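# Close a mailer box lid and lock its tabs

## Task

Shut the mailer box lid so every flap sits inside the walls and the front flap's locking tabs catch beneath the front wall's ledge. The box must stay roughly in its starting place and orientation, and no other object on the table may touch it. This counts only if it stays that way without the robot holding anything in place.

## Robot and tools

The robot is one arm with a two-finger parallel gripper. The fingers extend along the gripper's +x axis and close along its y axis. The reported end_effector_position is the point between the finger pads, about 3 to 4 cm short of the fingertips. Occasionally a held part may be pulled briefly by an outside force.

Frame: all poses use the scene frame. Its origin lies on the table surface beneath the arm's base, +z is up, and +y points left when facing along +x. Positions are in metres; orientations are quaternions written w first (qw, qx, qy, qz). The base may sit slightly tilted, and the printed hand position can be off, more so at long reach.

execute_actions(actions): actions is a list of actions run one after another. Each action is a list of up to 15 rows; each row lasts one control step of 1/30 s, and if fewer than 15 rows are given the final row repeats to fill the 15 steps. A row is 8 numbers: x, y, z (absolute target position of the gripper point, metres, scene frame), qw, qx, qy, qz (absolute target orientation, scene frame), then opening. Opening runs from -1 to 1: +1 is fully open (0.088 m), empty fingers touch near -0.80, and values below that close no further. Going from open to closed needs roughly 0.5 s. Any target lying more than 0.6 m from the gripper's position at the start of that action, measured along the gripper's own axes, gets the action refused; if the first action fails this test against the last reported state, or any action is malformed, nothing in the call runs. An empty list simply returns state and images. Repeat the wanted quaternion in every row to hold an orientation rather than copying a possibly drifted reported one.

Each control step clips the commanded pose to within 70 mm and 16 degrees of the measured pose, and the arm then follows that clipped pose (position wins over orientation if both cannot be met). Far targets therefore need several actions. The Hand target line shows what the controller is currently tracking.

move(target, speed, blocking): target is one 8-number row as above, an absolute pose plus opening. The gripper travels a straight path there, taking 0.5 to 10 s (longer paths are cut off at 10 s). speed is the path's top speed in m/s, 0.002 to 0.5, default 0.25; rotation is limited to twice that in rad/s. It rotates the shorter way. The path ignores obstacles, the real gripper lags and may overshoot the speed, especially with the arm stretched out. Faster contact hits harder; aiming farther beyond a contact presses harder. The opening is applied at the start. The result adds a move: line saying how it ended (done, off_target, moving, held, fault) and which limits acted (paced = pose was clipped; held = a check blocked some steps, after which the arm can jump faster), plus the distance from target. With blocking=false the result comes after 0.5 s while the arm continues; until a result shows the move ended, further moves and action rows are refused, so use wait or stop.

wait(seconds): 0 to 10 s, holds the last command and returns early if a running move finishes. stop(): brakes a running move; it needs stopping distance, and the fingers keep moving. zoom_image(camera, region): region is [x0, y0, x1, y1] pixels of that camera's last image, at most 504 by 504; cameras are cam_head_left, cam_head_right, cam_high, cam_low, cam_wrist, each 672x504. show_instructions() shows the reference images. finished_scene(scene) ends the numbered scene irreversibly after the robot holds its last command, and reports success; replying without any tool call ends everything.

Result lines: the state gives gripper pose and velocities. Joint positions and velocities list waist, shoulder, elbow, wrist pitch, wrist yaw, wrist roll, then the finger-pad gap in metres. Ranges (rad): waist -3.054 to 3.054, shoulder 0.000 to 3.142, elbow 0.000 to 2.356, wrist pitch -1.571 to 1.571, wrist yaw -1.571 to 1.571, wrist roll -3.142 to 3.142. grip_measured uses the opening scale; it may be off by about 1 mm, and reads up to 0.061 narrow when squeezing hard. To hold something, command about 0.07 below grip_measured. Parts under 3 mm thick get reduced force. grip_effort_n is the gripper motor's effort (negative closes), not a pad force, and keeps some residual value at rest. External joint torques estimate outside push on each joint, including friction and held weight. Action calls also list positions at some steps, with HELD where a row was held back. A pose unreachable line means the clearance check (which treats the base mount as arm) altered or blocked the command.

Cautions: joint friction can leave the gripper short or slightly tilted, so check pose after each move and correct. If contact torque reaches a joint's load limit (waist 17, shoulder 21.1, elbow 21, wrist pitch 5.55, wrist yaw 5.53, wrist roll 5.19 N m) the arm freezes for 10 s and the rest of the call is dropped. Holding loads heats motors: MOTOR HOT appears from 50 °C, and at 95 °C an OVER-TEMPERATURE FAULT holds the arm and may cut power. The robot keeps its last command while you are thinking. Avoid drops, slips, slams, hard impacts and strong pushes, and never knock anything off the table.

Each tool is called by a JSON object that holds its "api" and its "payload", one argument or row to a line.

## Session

{"api": "execute_actions", "payload": {
  "actions": []
}}

{"api": "show_instructions", "payload": {

}}

Scene clock: 0.00 s.
end_effector_position=(+0.4030, -0.1731, +0.2305) grip_measured=+0.835 grip_effort_n=n/a end_effector_quat_wxyz=(+0.885, +0.434, +0.167, +0.018) end_effector_velocity=(+0.001, -0.000, +0.005) end_effector_angular_velocity=(-0.001, -0.027, +0.007)
Joint positions: [-0.015  0.841  0.644  0.231 -0.005  0.022  0.08 ]
Joint velocities: [ 0.002 -0.002  0.002  0.007 -0.022 -0.007 -0.   ]
Joint torques (N m, as the arm reports them, + toward a larger angle): no reading
External joint torques (N m, as the arm's controller estimates them; a push from outside toward a larger angle lowers the number): no reading
Motor temperatures (°C, as the motors report them): [28 27 28 27 25 26]
Heat: hottest waist 28 °C (+0.0 °C/min).
Hand target: +0.403, -0.173, +0.230; +0.885, +0.434, +0.167, +0.018

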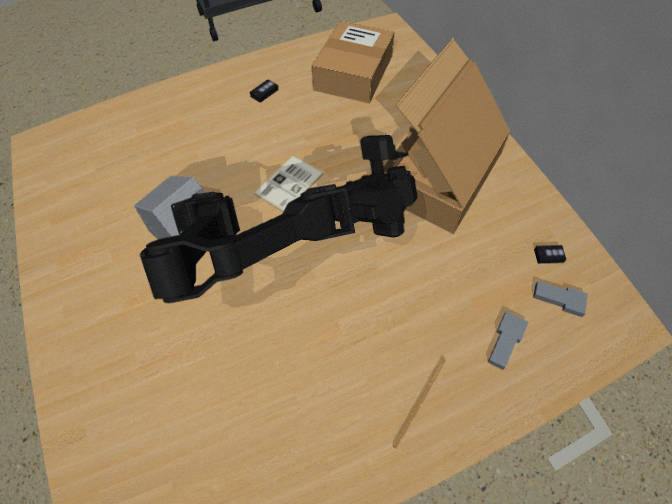

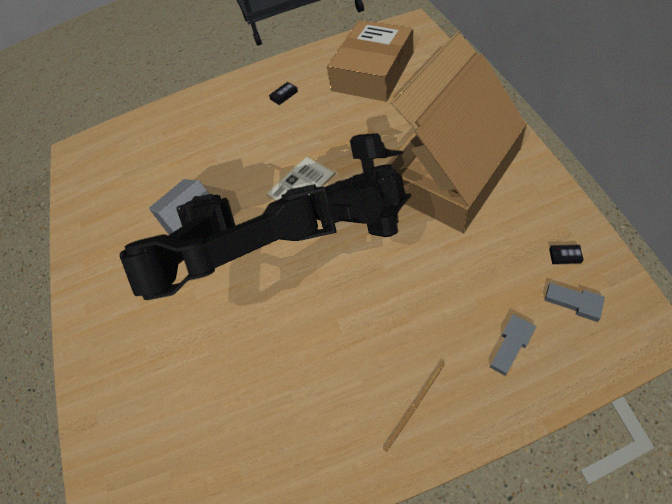

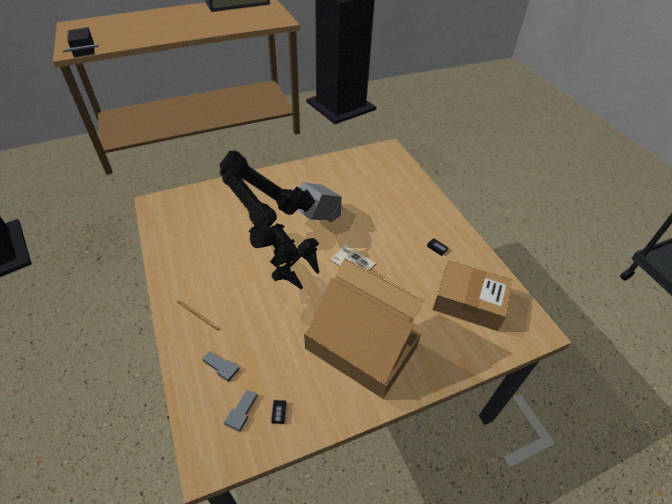

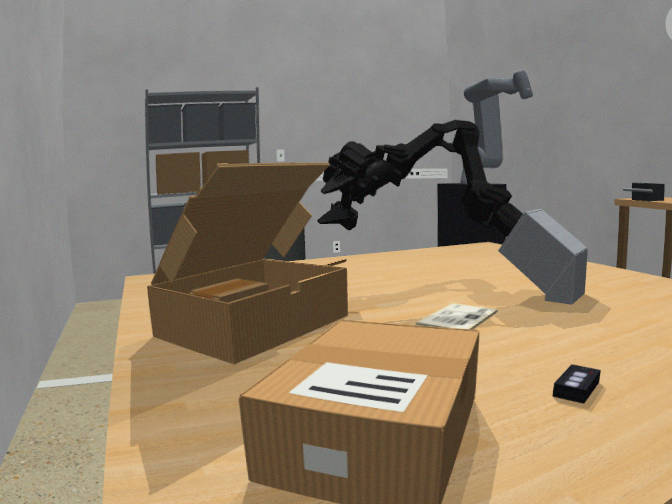

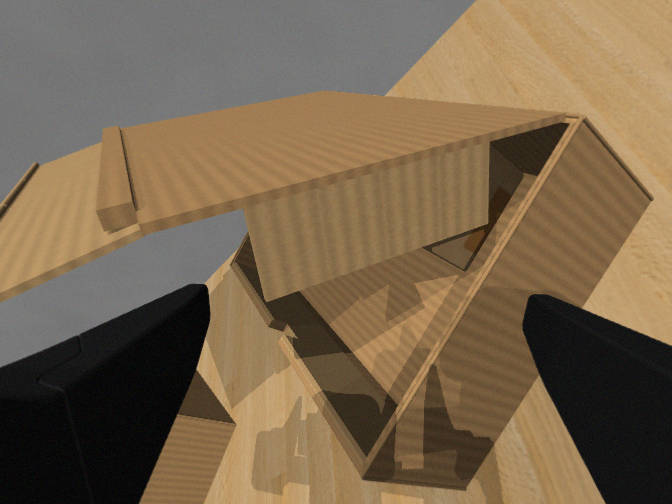

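Reference images for this scene: manual page 1, manual page 2, manual page 3, manual page 4, manual page 5, manual page 6.

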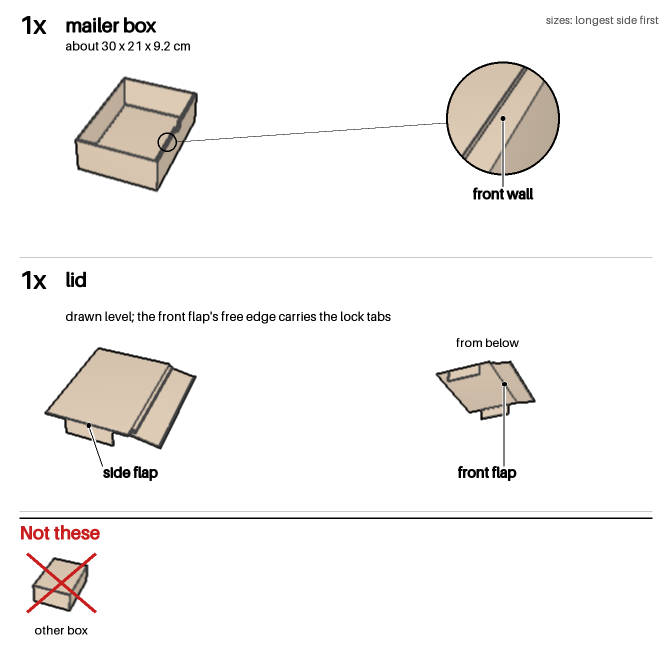

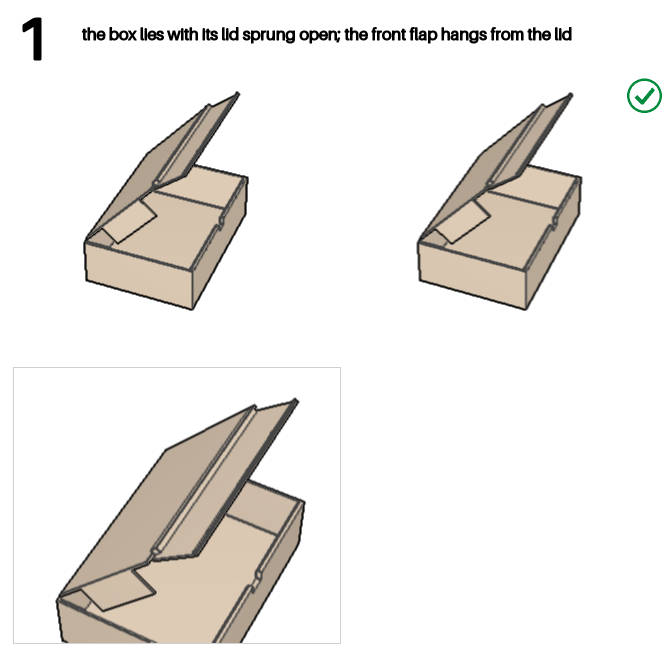

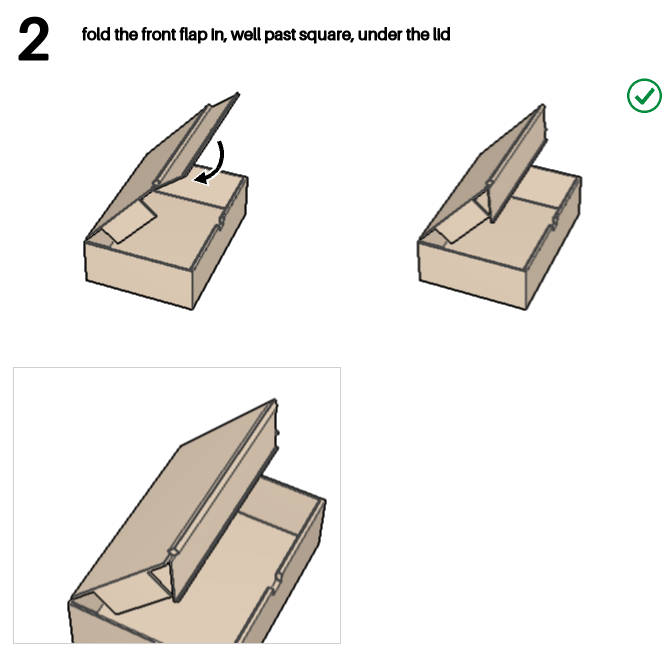

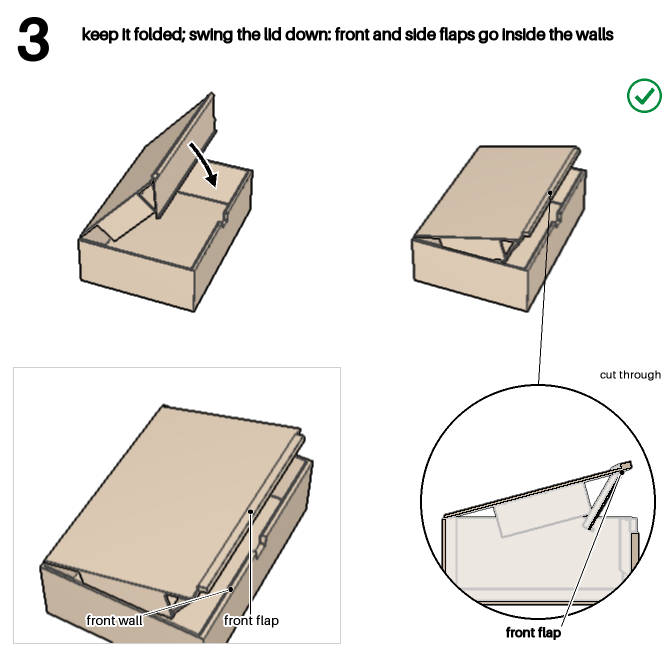

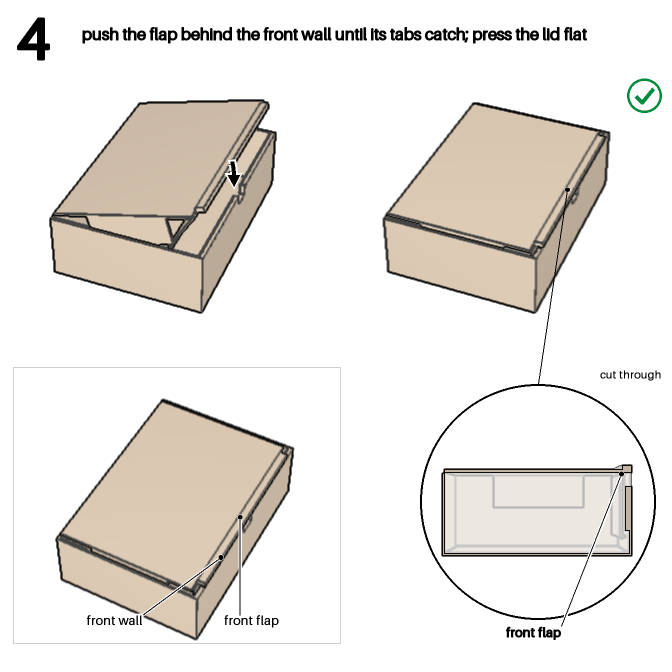

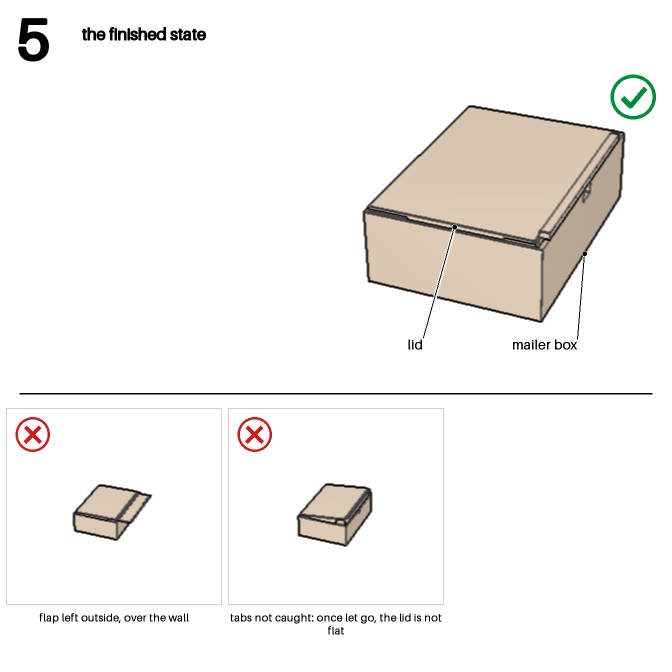

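Same viewing pose for direct comparison.

{"api": "move", "payload": {
  "target": [0.36,-0.22,0.25,0.94,0,0,0.342,1]
}}

Scene clock: 4.87 s.
end_effector_position=(+0.3586, -0.2193, +0.2522) grip_measured=+0.996 grip_effort_n=17.4 end_effector_quat_wxyz=(+0.941, -0.001, -0.001, +0.339) end_effector_velocity=(-0.002, +0.002, -0.002) end_effector_angular_velocity=(-0.010, +0.011, +0.022)
Joint positions: [-0.631  0.942  1.086 -0.613 -1.102 -1.369  0.088]
Joint velocities: [-0.002  0.012  0.022 -0.066  0.007 -0.051 -0.   ]
Joint torques (N m, as the arm reports them, + toward a larger angle): [ 1.26 -4.42  6.51  0.24 -0.94 -0.1 ]
External joint torques (N m, as the arm's controller estimates them; a push from outside toward a larger angle lowers the number): [-0.3   2.09  1.7  -0.13 -0.22 -0.1 ]
Motor temperatures (°C, as the motors report them): [28 27 29 27 25 26]
Heat: hottest elbow 29 °C (+0.0 °C/min).
Hand target: +0.360, -0.220, +0.250; +0.940, +0.001, -0.001, +0.341
Off the commanded pose: 0.003 m, 0 deg.
move: done

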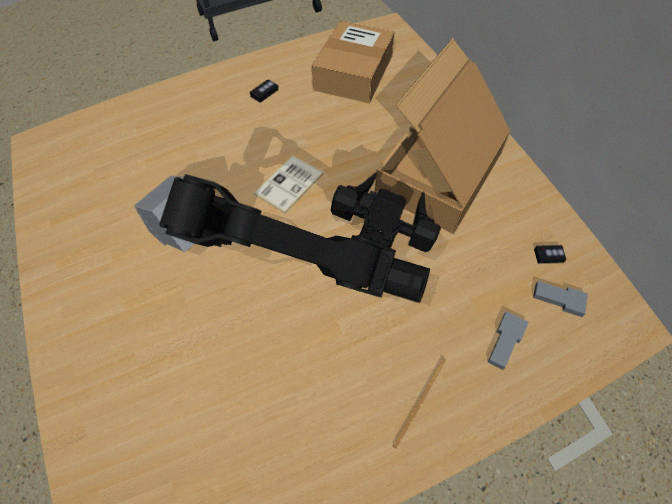

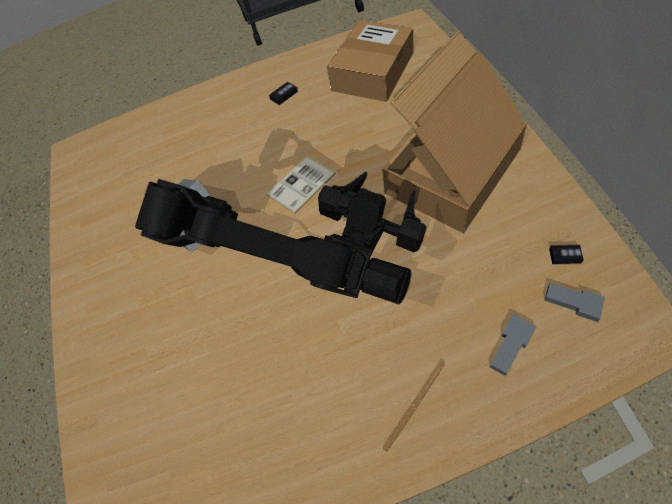

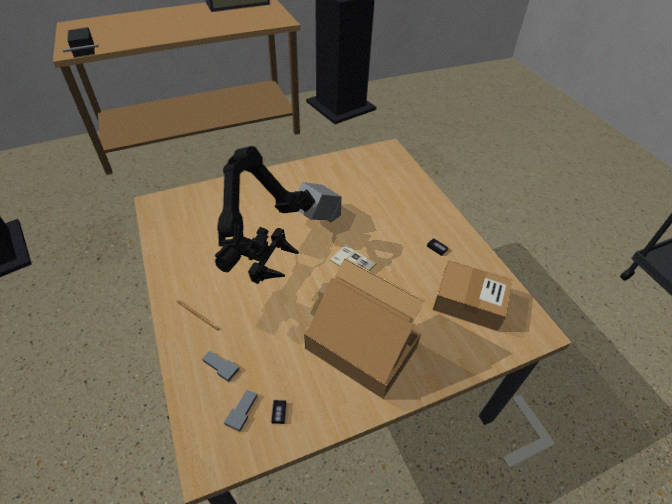

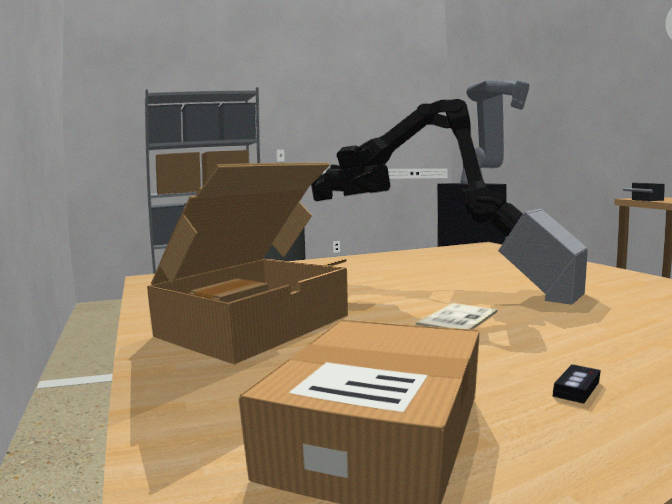

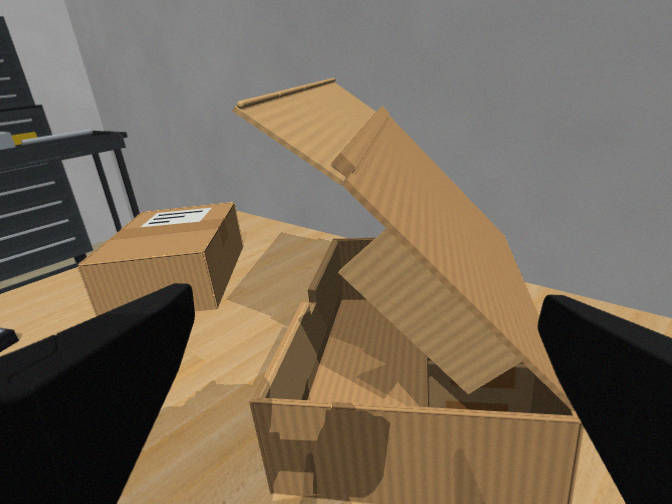

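{"api": "move", "payload": {
  "target": [0.41,-0.09,0.375,0.888,-0.368,-0.106,0.255,1]
}}

{"api": "move", "payload": {
  "target": [0.487,-0.046,0.373,0.888,-0.368,-0.106,0.255,1],
  "speed": 0.15
}}

{"api": "move", "payload": {
  "target": [0.504,-0.073,0.342,0.888,-0.368,-0.106,0.255,1],
  "speed": 0.03
}}

Scene clock: 19.43 s.
end_effector_position=(+0.4104, -0.0936, +0.3768) grip_measured=+0.996 grip_effort_n=17.4 end_effector_quat_wxyz=(+0.889, -0.366, -0.109, +0.253) end_effector_velocity=(+0.002, +0.003, +0.000) end_effector_angular_velocity=(-0.037, -0.012, -0.004)
Joint positions: [ 0.539  0.967  0.91  -0.037  0.096 -1.727  0.088]
Joint velocities: [ 0.012  0.012  0.002  0.007  0.022 -0.037  0.   ]
Joint torques (N m, as the arm reports them, + toward a larger angle): [ 3.06 -0.08  4.01  1.27 -0.42 -0.1 ]
External joint torques (N m, as the arm's controller estimates them; a push from outside toward a larger angle lowers the number): [ 0.2   0.51 -0.07  0.2   0.16 -0.15]
Motor temperatures (°C, as the motors report them): [28 28 30 27 25 26]
Heat: hottest elbow 30 °C (+6.2 °C/min).
Hand target: +0.410, -0.090, +0.375; +0.887, -0.369, -0.106, +0.255
Off the commanded pose: 0.004 m, 0 deg.
move: done

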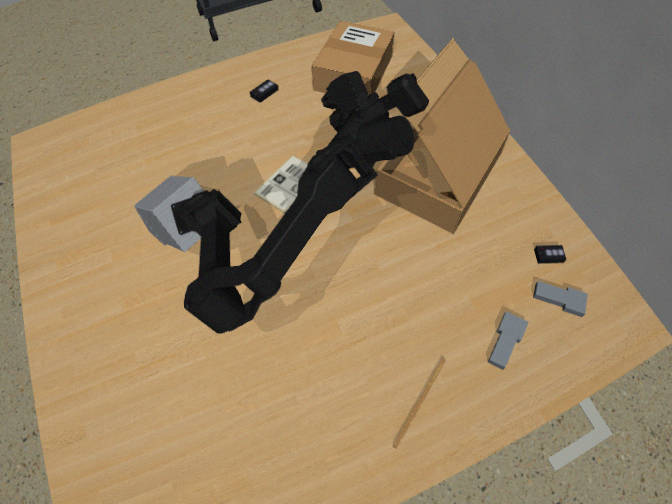

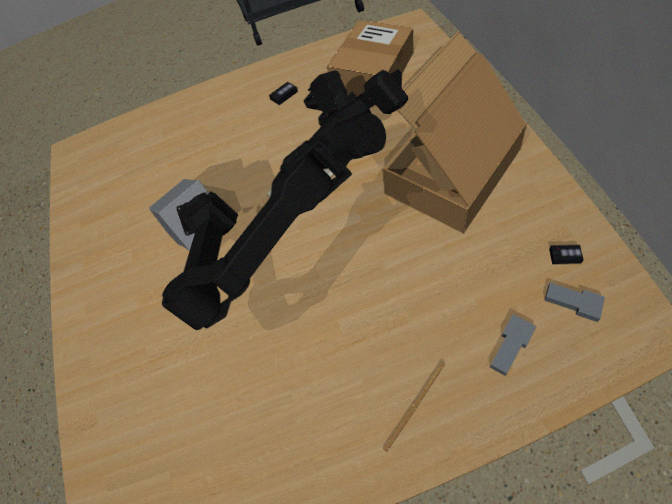

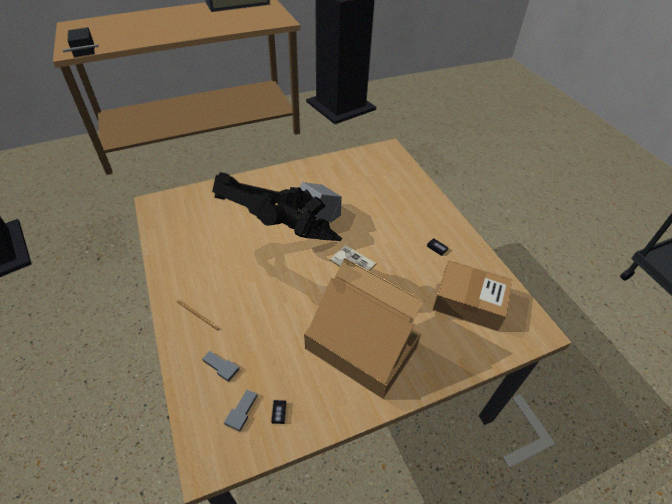

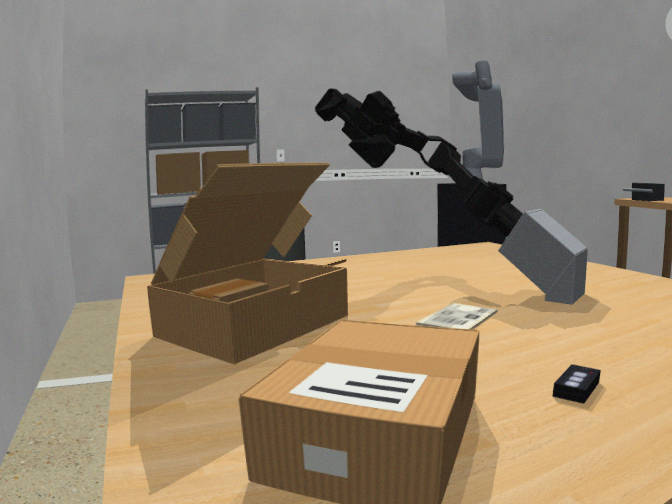

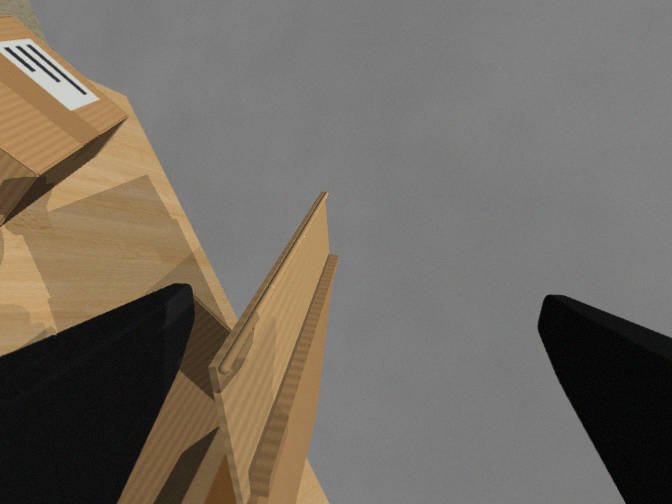

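Scene clock: 20.60 s.
end_effector_position=(+0.4846, -0.0460, +0.3731) grip_measured=+0.996 grip_effort_n=17.4 end_effector_quat_wxyz=(+0.888, -0.367, -0.105, +0.256) end_effector_velocity=(-0.001, +0.005, -0.003) end_effector_angular_velocity=(-0.010, +0.001, +0.017)
Joint positions: [ 0.5    1.314  1.067  0.146  0.063 -1.731  0.088]
Joint velocities: [-0.002  0.007 -0.002 -0.007 -0.007 -0.007 -0.   ]
Joint torques (N m, as the arm reports them, + toward a larger angle): [ 4.8  -1.22  6.03  1.25 -0.78 -0.07]
External joint torques (N m, as the arm's controller estimates them; a push from outside toward a larger angle lowers the number): [-0.16  1.08  1.8   0.19 -0.2  -0.12]
Motor temperatures (°C, as the motors report them): [28 28 30 27 25 26]
Heat: hottest elbow 30 °C (+5.8 °C/min).
Hand target: +0.487, -0.046, +0.373; +0.888, -0.368, -0.106, +0.255
Off the commanded pose: 0.002 m, 0 deg.
move: done

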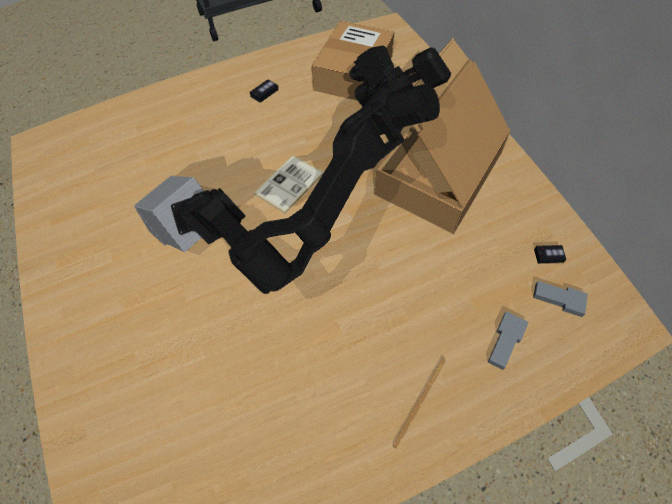

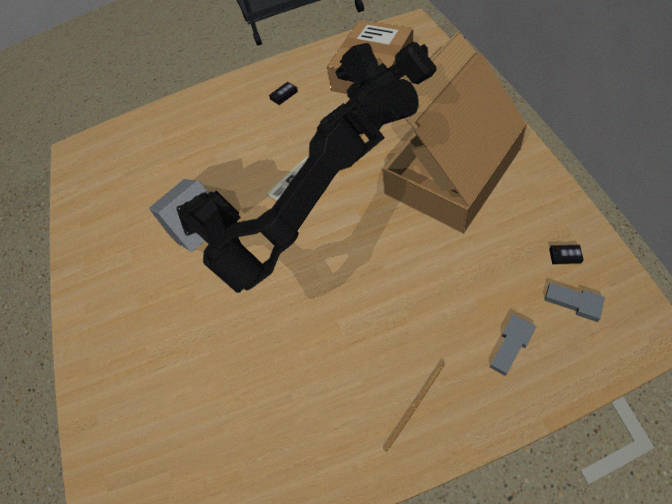

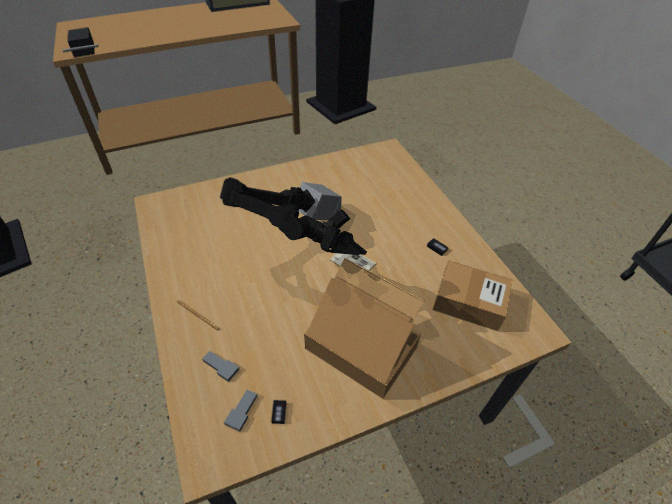

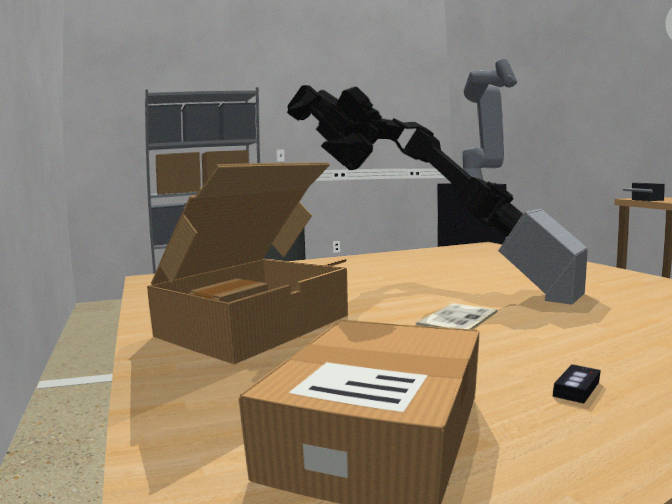

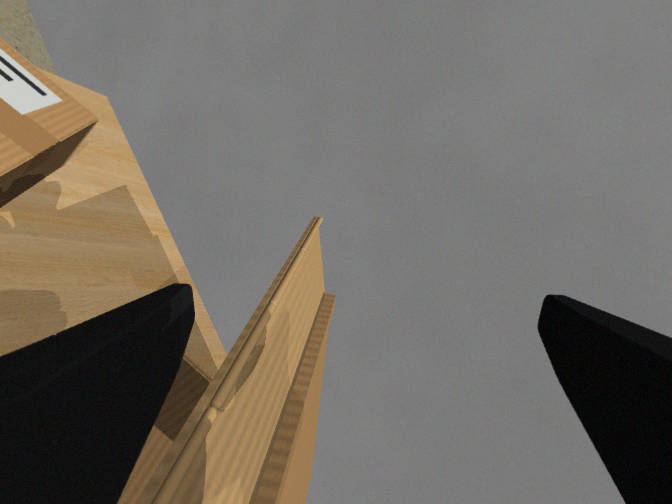

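Scene clock: 22.40 s.
end_effector_position=(+0.5016, -0.0729, +0.3442) grip_measured=+0.996 grip_effort_n=17.0 end_effector_quat_wxyz=(+0.889, -0.366, -0.107, +0.254) end_effector_velocity=(-0.001, -0.000, -0.003) end_effector_angular_velocity=(-0.007, +0.000, +0.006)
Joint positions: [ 0.344  1.32   1.103  0.121 -0.094 -1.745  0.088]
Joint velocities: [-0.007 -0.002 -0.002 -0.007 -0.007 -0.007  0.   ]
Joint torques (N m, as the arm reports them, + toward a larger angle): [ 4.62 -2.03  6.01  0.88 -0.74 -0.09]
External joint torques (N m, as the arm's controller estimates them; a push from outside toward a larger angle lowers the number): [-0.41  1.2   1.76 -0.17 -0.15 -0.14]
Motor temperatures (°C, as the motors report them): [28 28 30 27 25 26]
Heat: hottest elbow 30 °C (+5.4 °C/min).
Hand target: +0.504, -0.073, +0.342; +0.888, -0.368, -0.106, +0.255
Off the commanded pose: 0.003 m, 0 deg.
move: done

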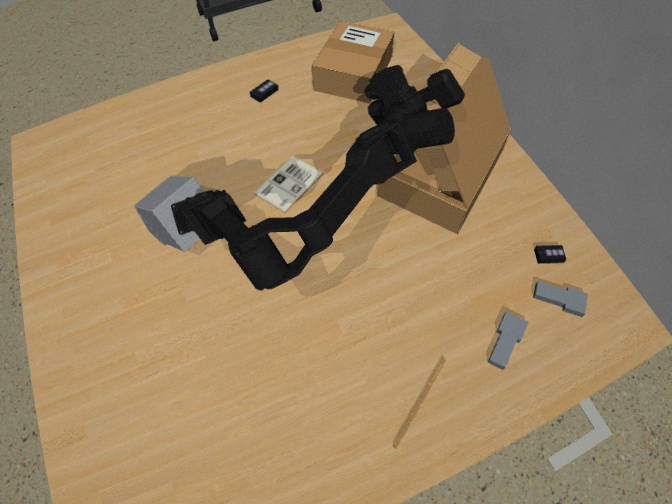

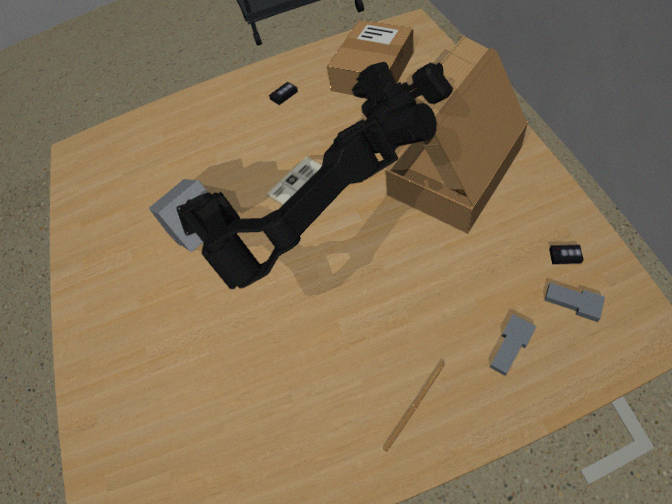

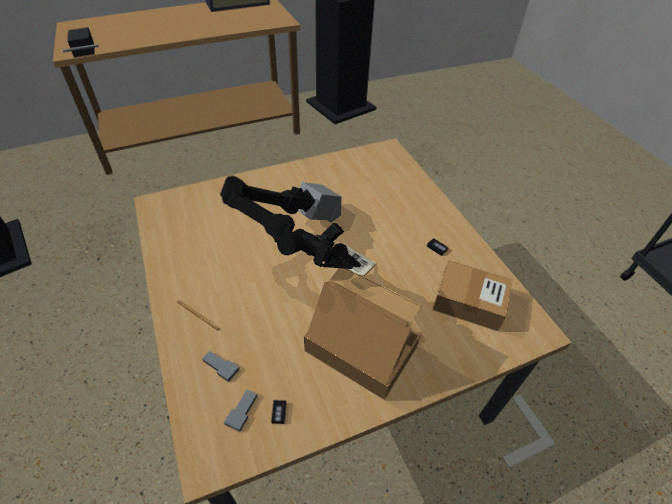

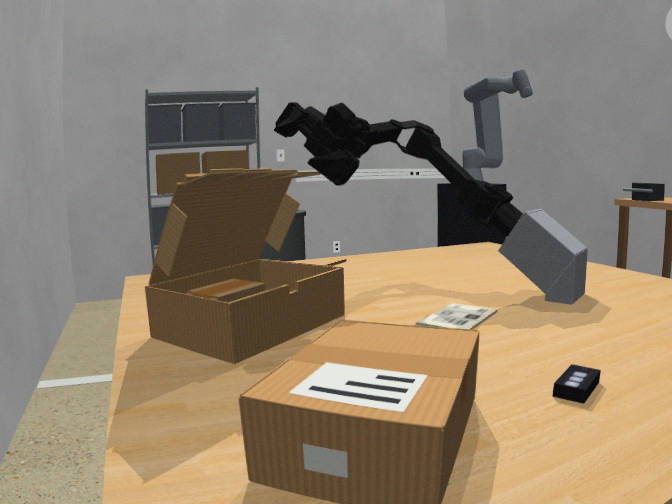

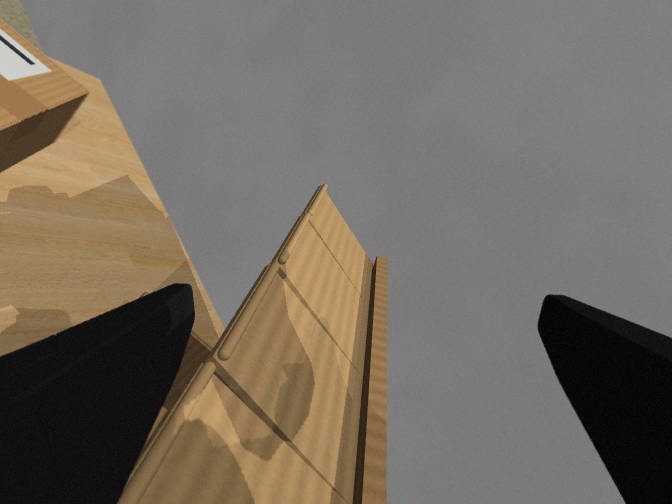

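{"api": "move", "payload": {
  "target": [0.539,-0.131,0.322,0.909,-0.313,-0.09,0.261,1],
  "speed": 0.04
}}

{"api": "move", "payload": {
  "target": [0.554,-0.158,0.294,0.953,-0.125,-0.036,0.274,1],
  "speed": 0.1
}}

Scene clock: 29.50 s.
end_effector_position=(+0.5365, -0.1316, +0.3253) grip_measured=+0.996 grip_effort_n=17.0 end_effector_quat_wxyz=(+0.909, -0.315, -0.093, +0.258) end_effector_velocity=(-0.001, +0.006, -0.002) end_effector_angular_velocity=(+0.006, -0.008, +0.038)
Joint positions: [ 0.154  1.387  1.332 -0.041 -0.284 -1.65   0.088]
Joint velocities: [-0.007  0.012  0.007 -0.022 -0.037 -0.007 -0.   ]
Joint torques (N m, as the arm reports them, + toward a larger angle): [ 4.96 -3.15  6.07  0.84 -0.82  0.16]
External joint torques (N m, as the arm's controller estimates them; a push from outside toward a larger angle lowers the number): [-0.33  1.62  1.77 -0.16 -0.2   0.12]
Motor temperatures (°C, as the motors report them): [29 28 30 27 25 26]
Heat: hottest elbow 30 °C (+4.1 °C/min).
Hand target: +0.539, -0.131, +0.322; +0.909, -0.313, -0.090, +0.261
Off the commanded pose: 0.004 m, 0 deg.
move: done

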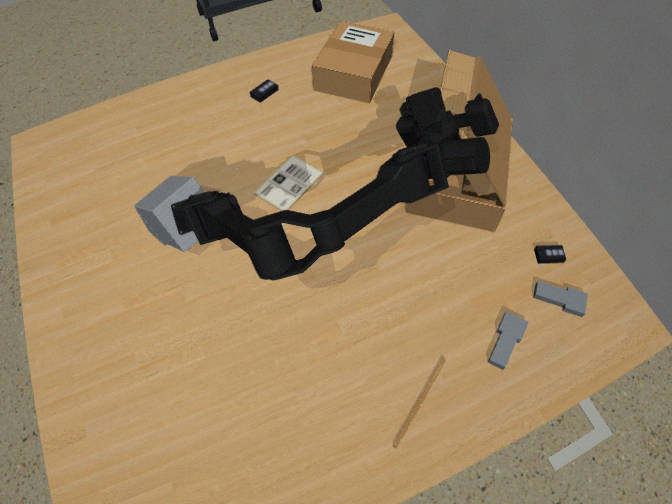

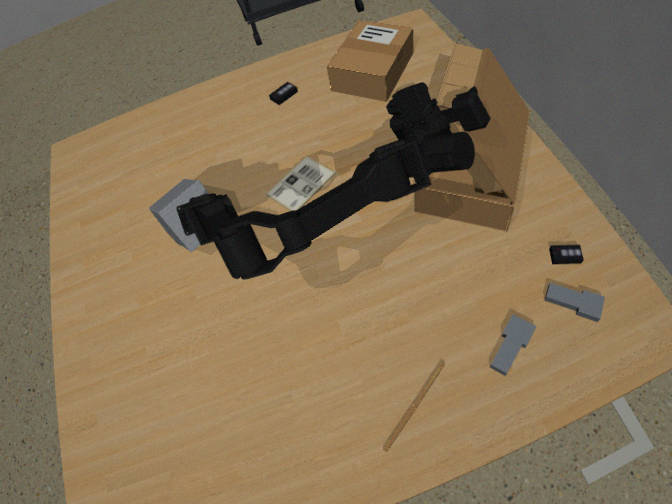

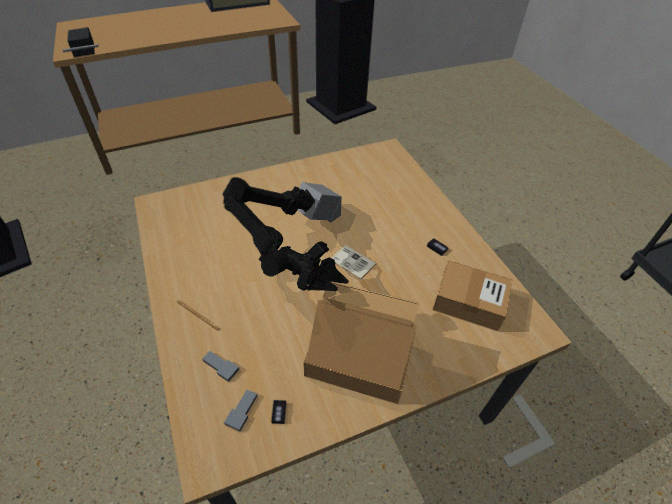

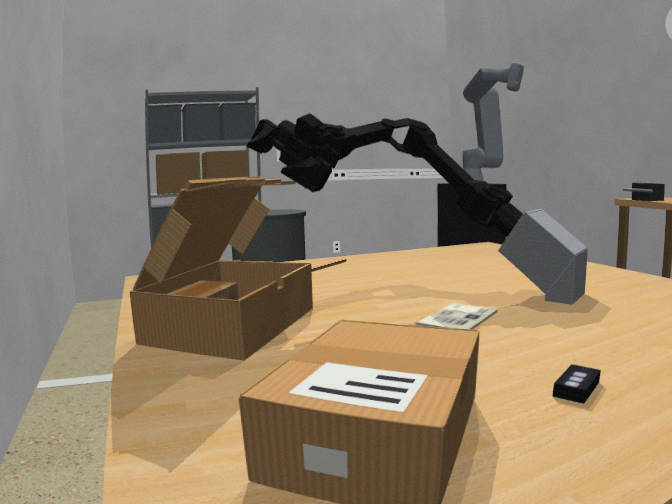

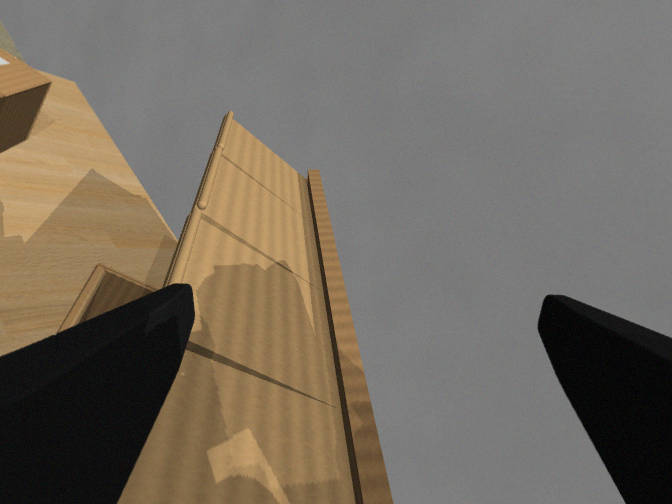

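Scene clock: 31.90 s.
end_effector_position=(+0.5516, -0.1592, +0.2980) grip_measured=+0.996 grip_effort_n=17.0 end_effector_quat_wxyz=(+0.953, -0.128, -0.040, +0.271) end_effector_velocity=(-0.001, -0.001, +0.001) end_effector_angular_velocity=(-0.004, -0.006, +0.004)
Joint positions: [ 0.024  1.443  1.42  -0.078 -0.413 -1.264  0.088]
Joint velocities: [-0.002 -0.002  0.002 -0.007 -0.007 -0.007 -0.   ]
Joint torques (N m, as the arm reports them, + toward a larger angle): [ 5.28 -4.01  6.14  0.84 -0.78  0.21]
External joint torques (N m, as the arm's controller estimates them; a push from outside toward a larger angle lowers the number): [-0.13  1.95  1.74 -0.12 -0.15  0.18]
Motor temperatures (°C, as the motors report them): [29 28 30 27 25 26]
Heat: hottest elbow 30 °C (+3.8 °C/min).
Hand target: +0.554, -0.158, +0.294; +0.953, -0.125, -0.036, +0.274
Off the commanded pose: 0.005 m, 1 deg.
move: done

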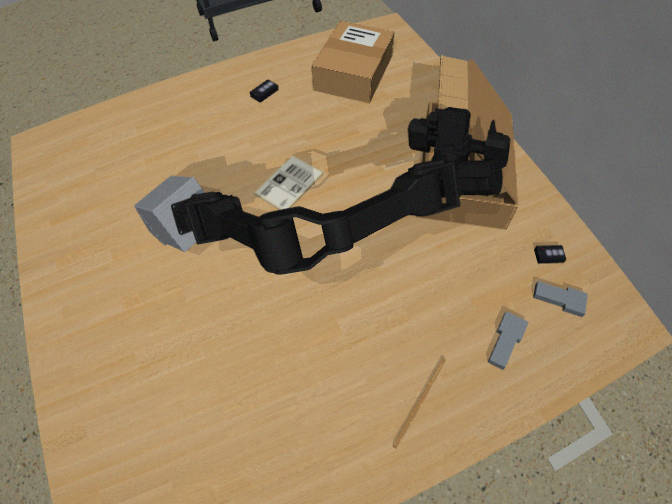

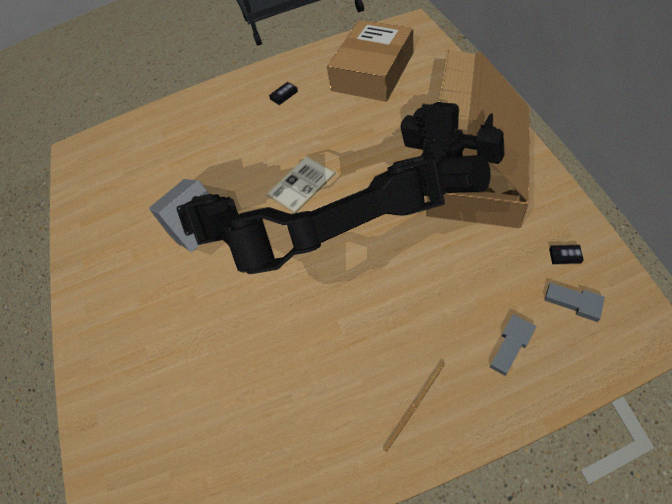

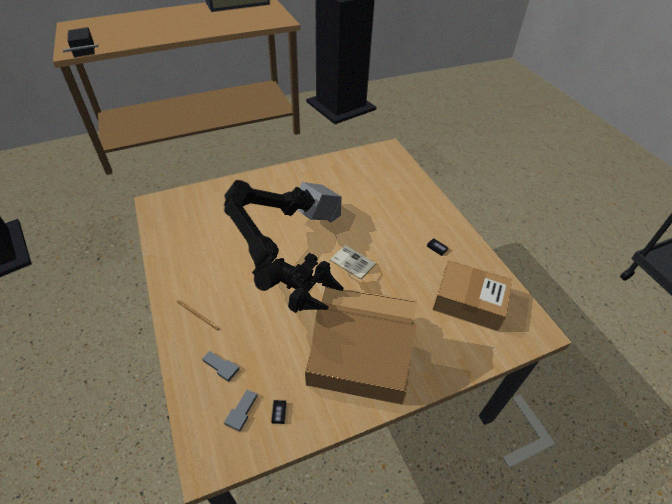

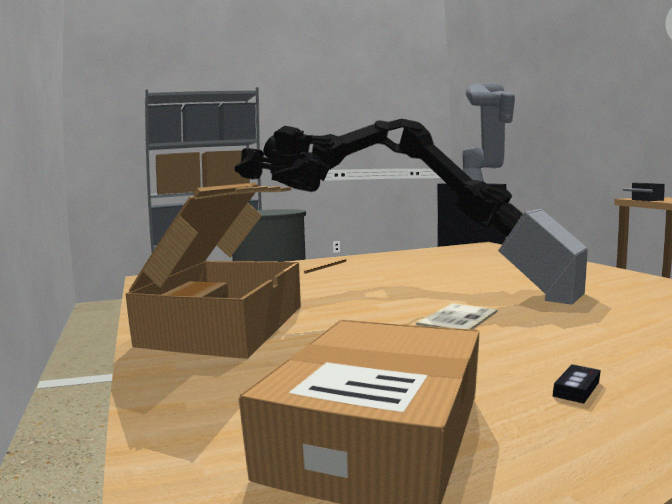

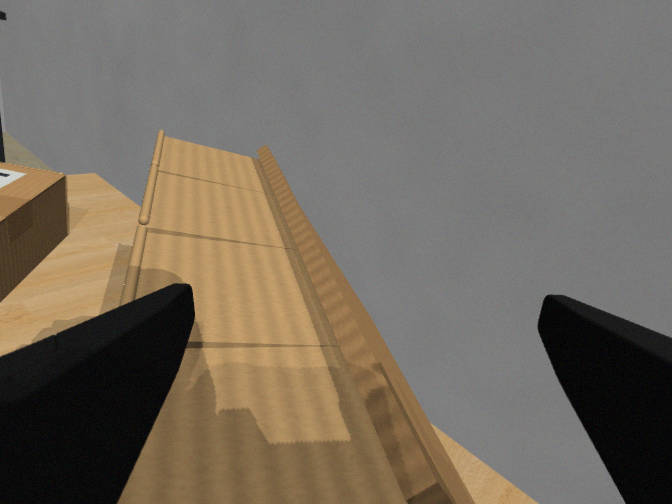

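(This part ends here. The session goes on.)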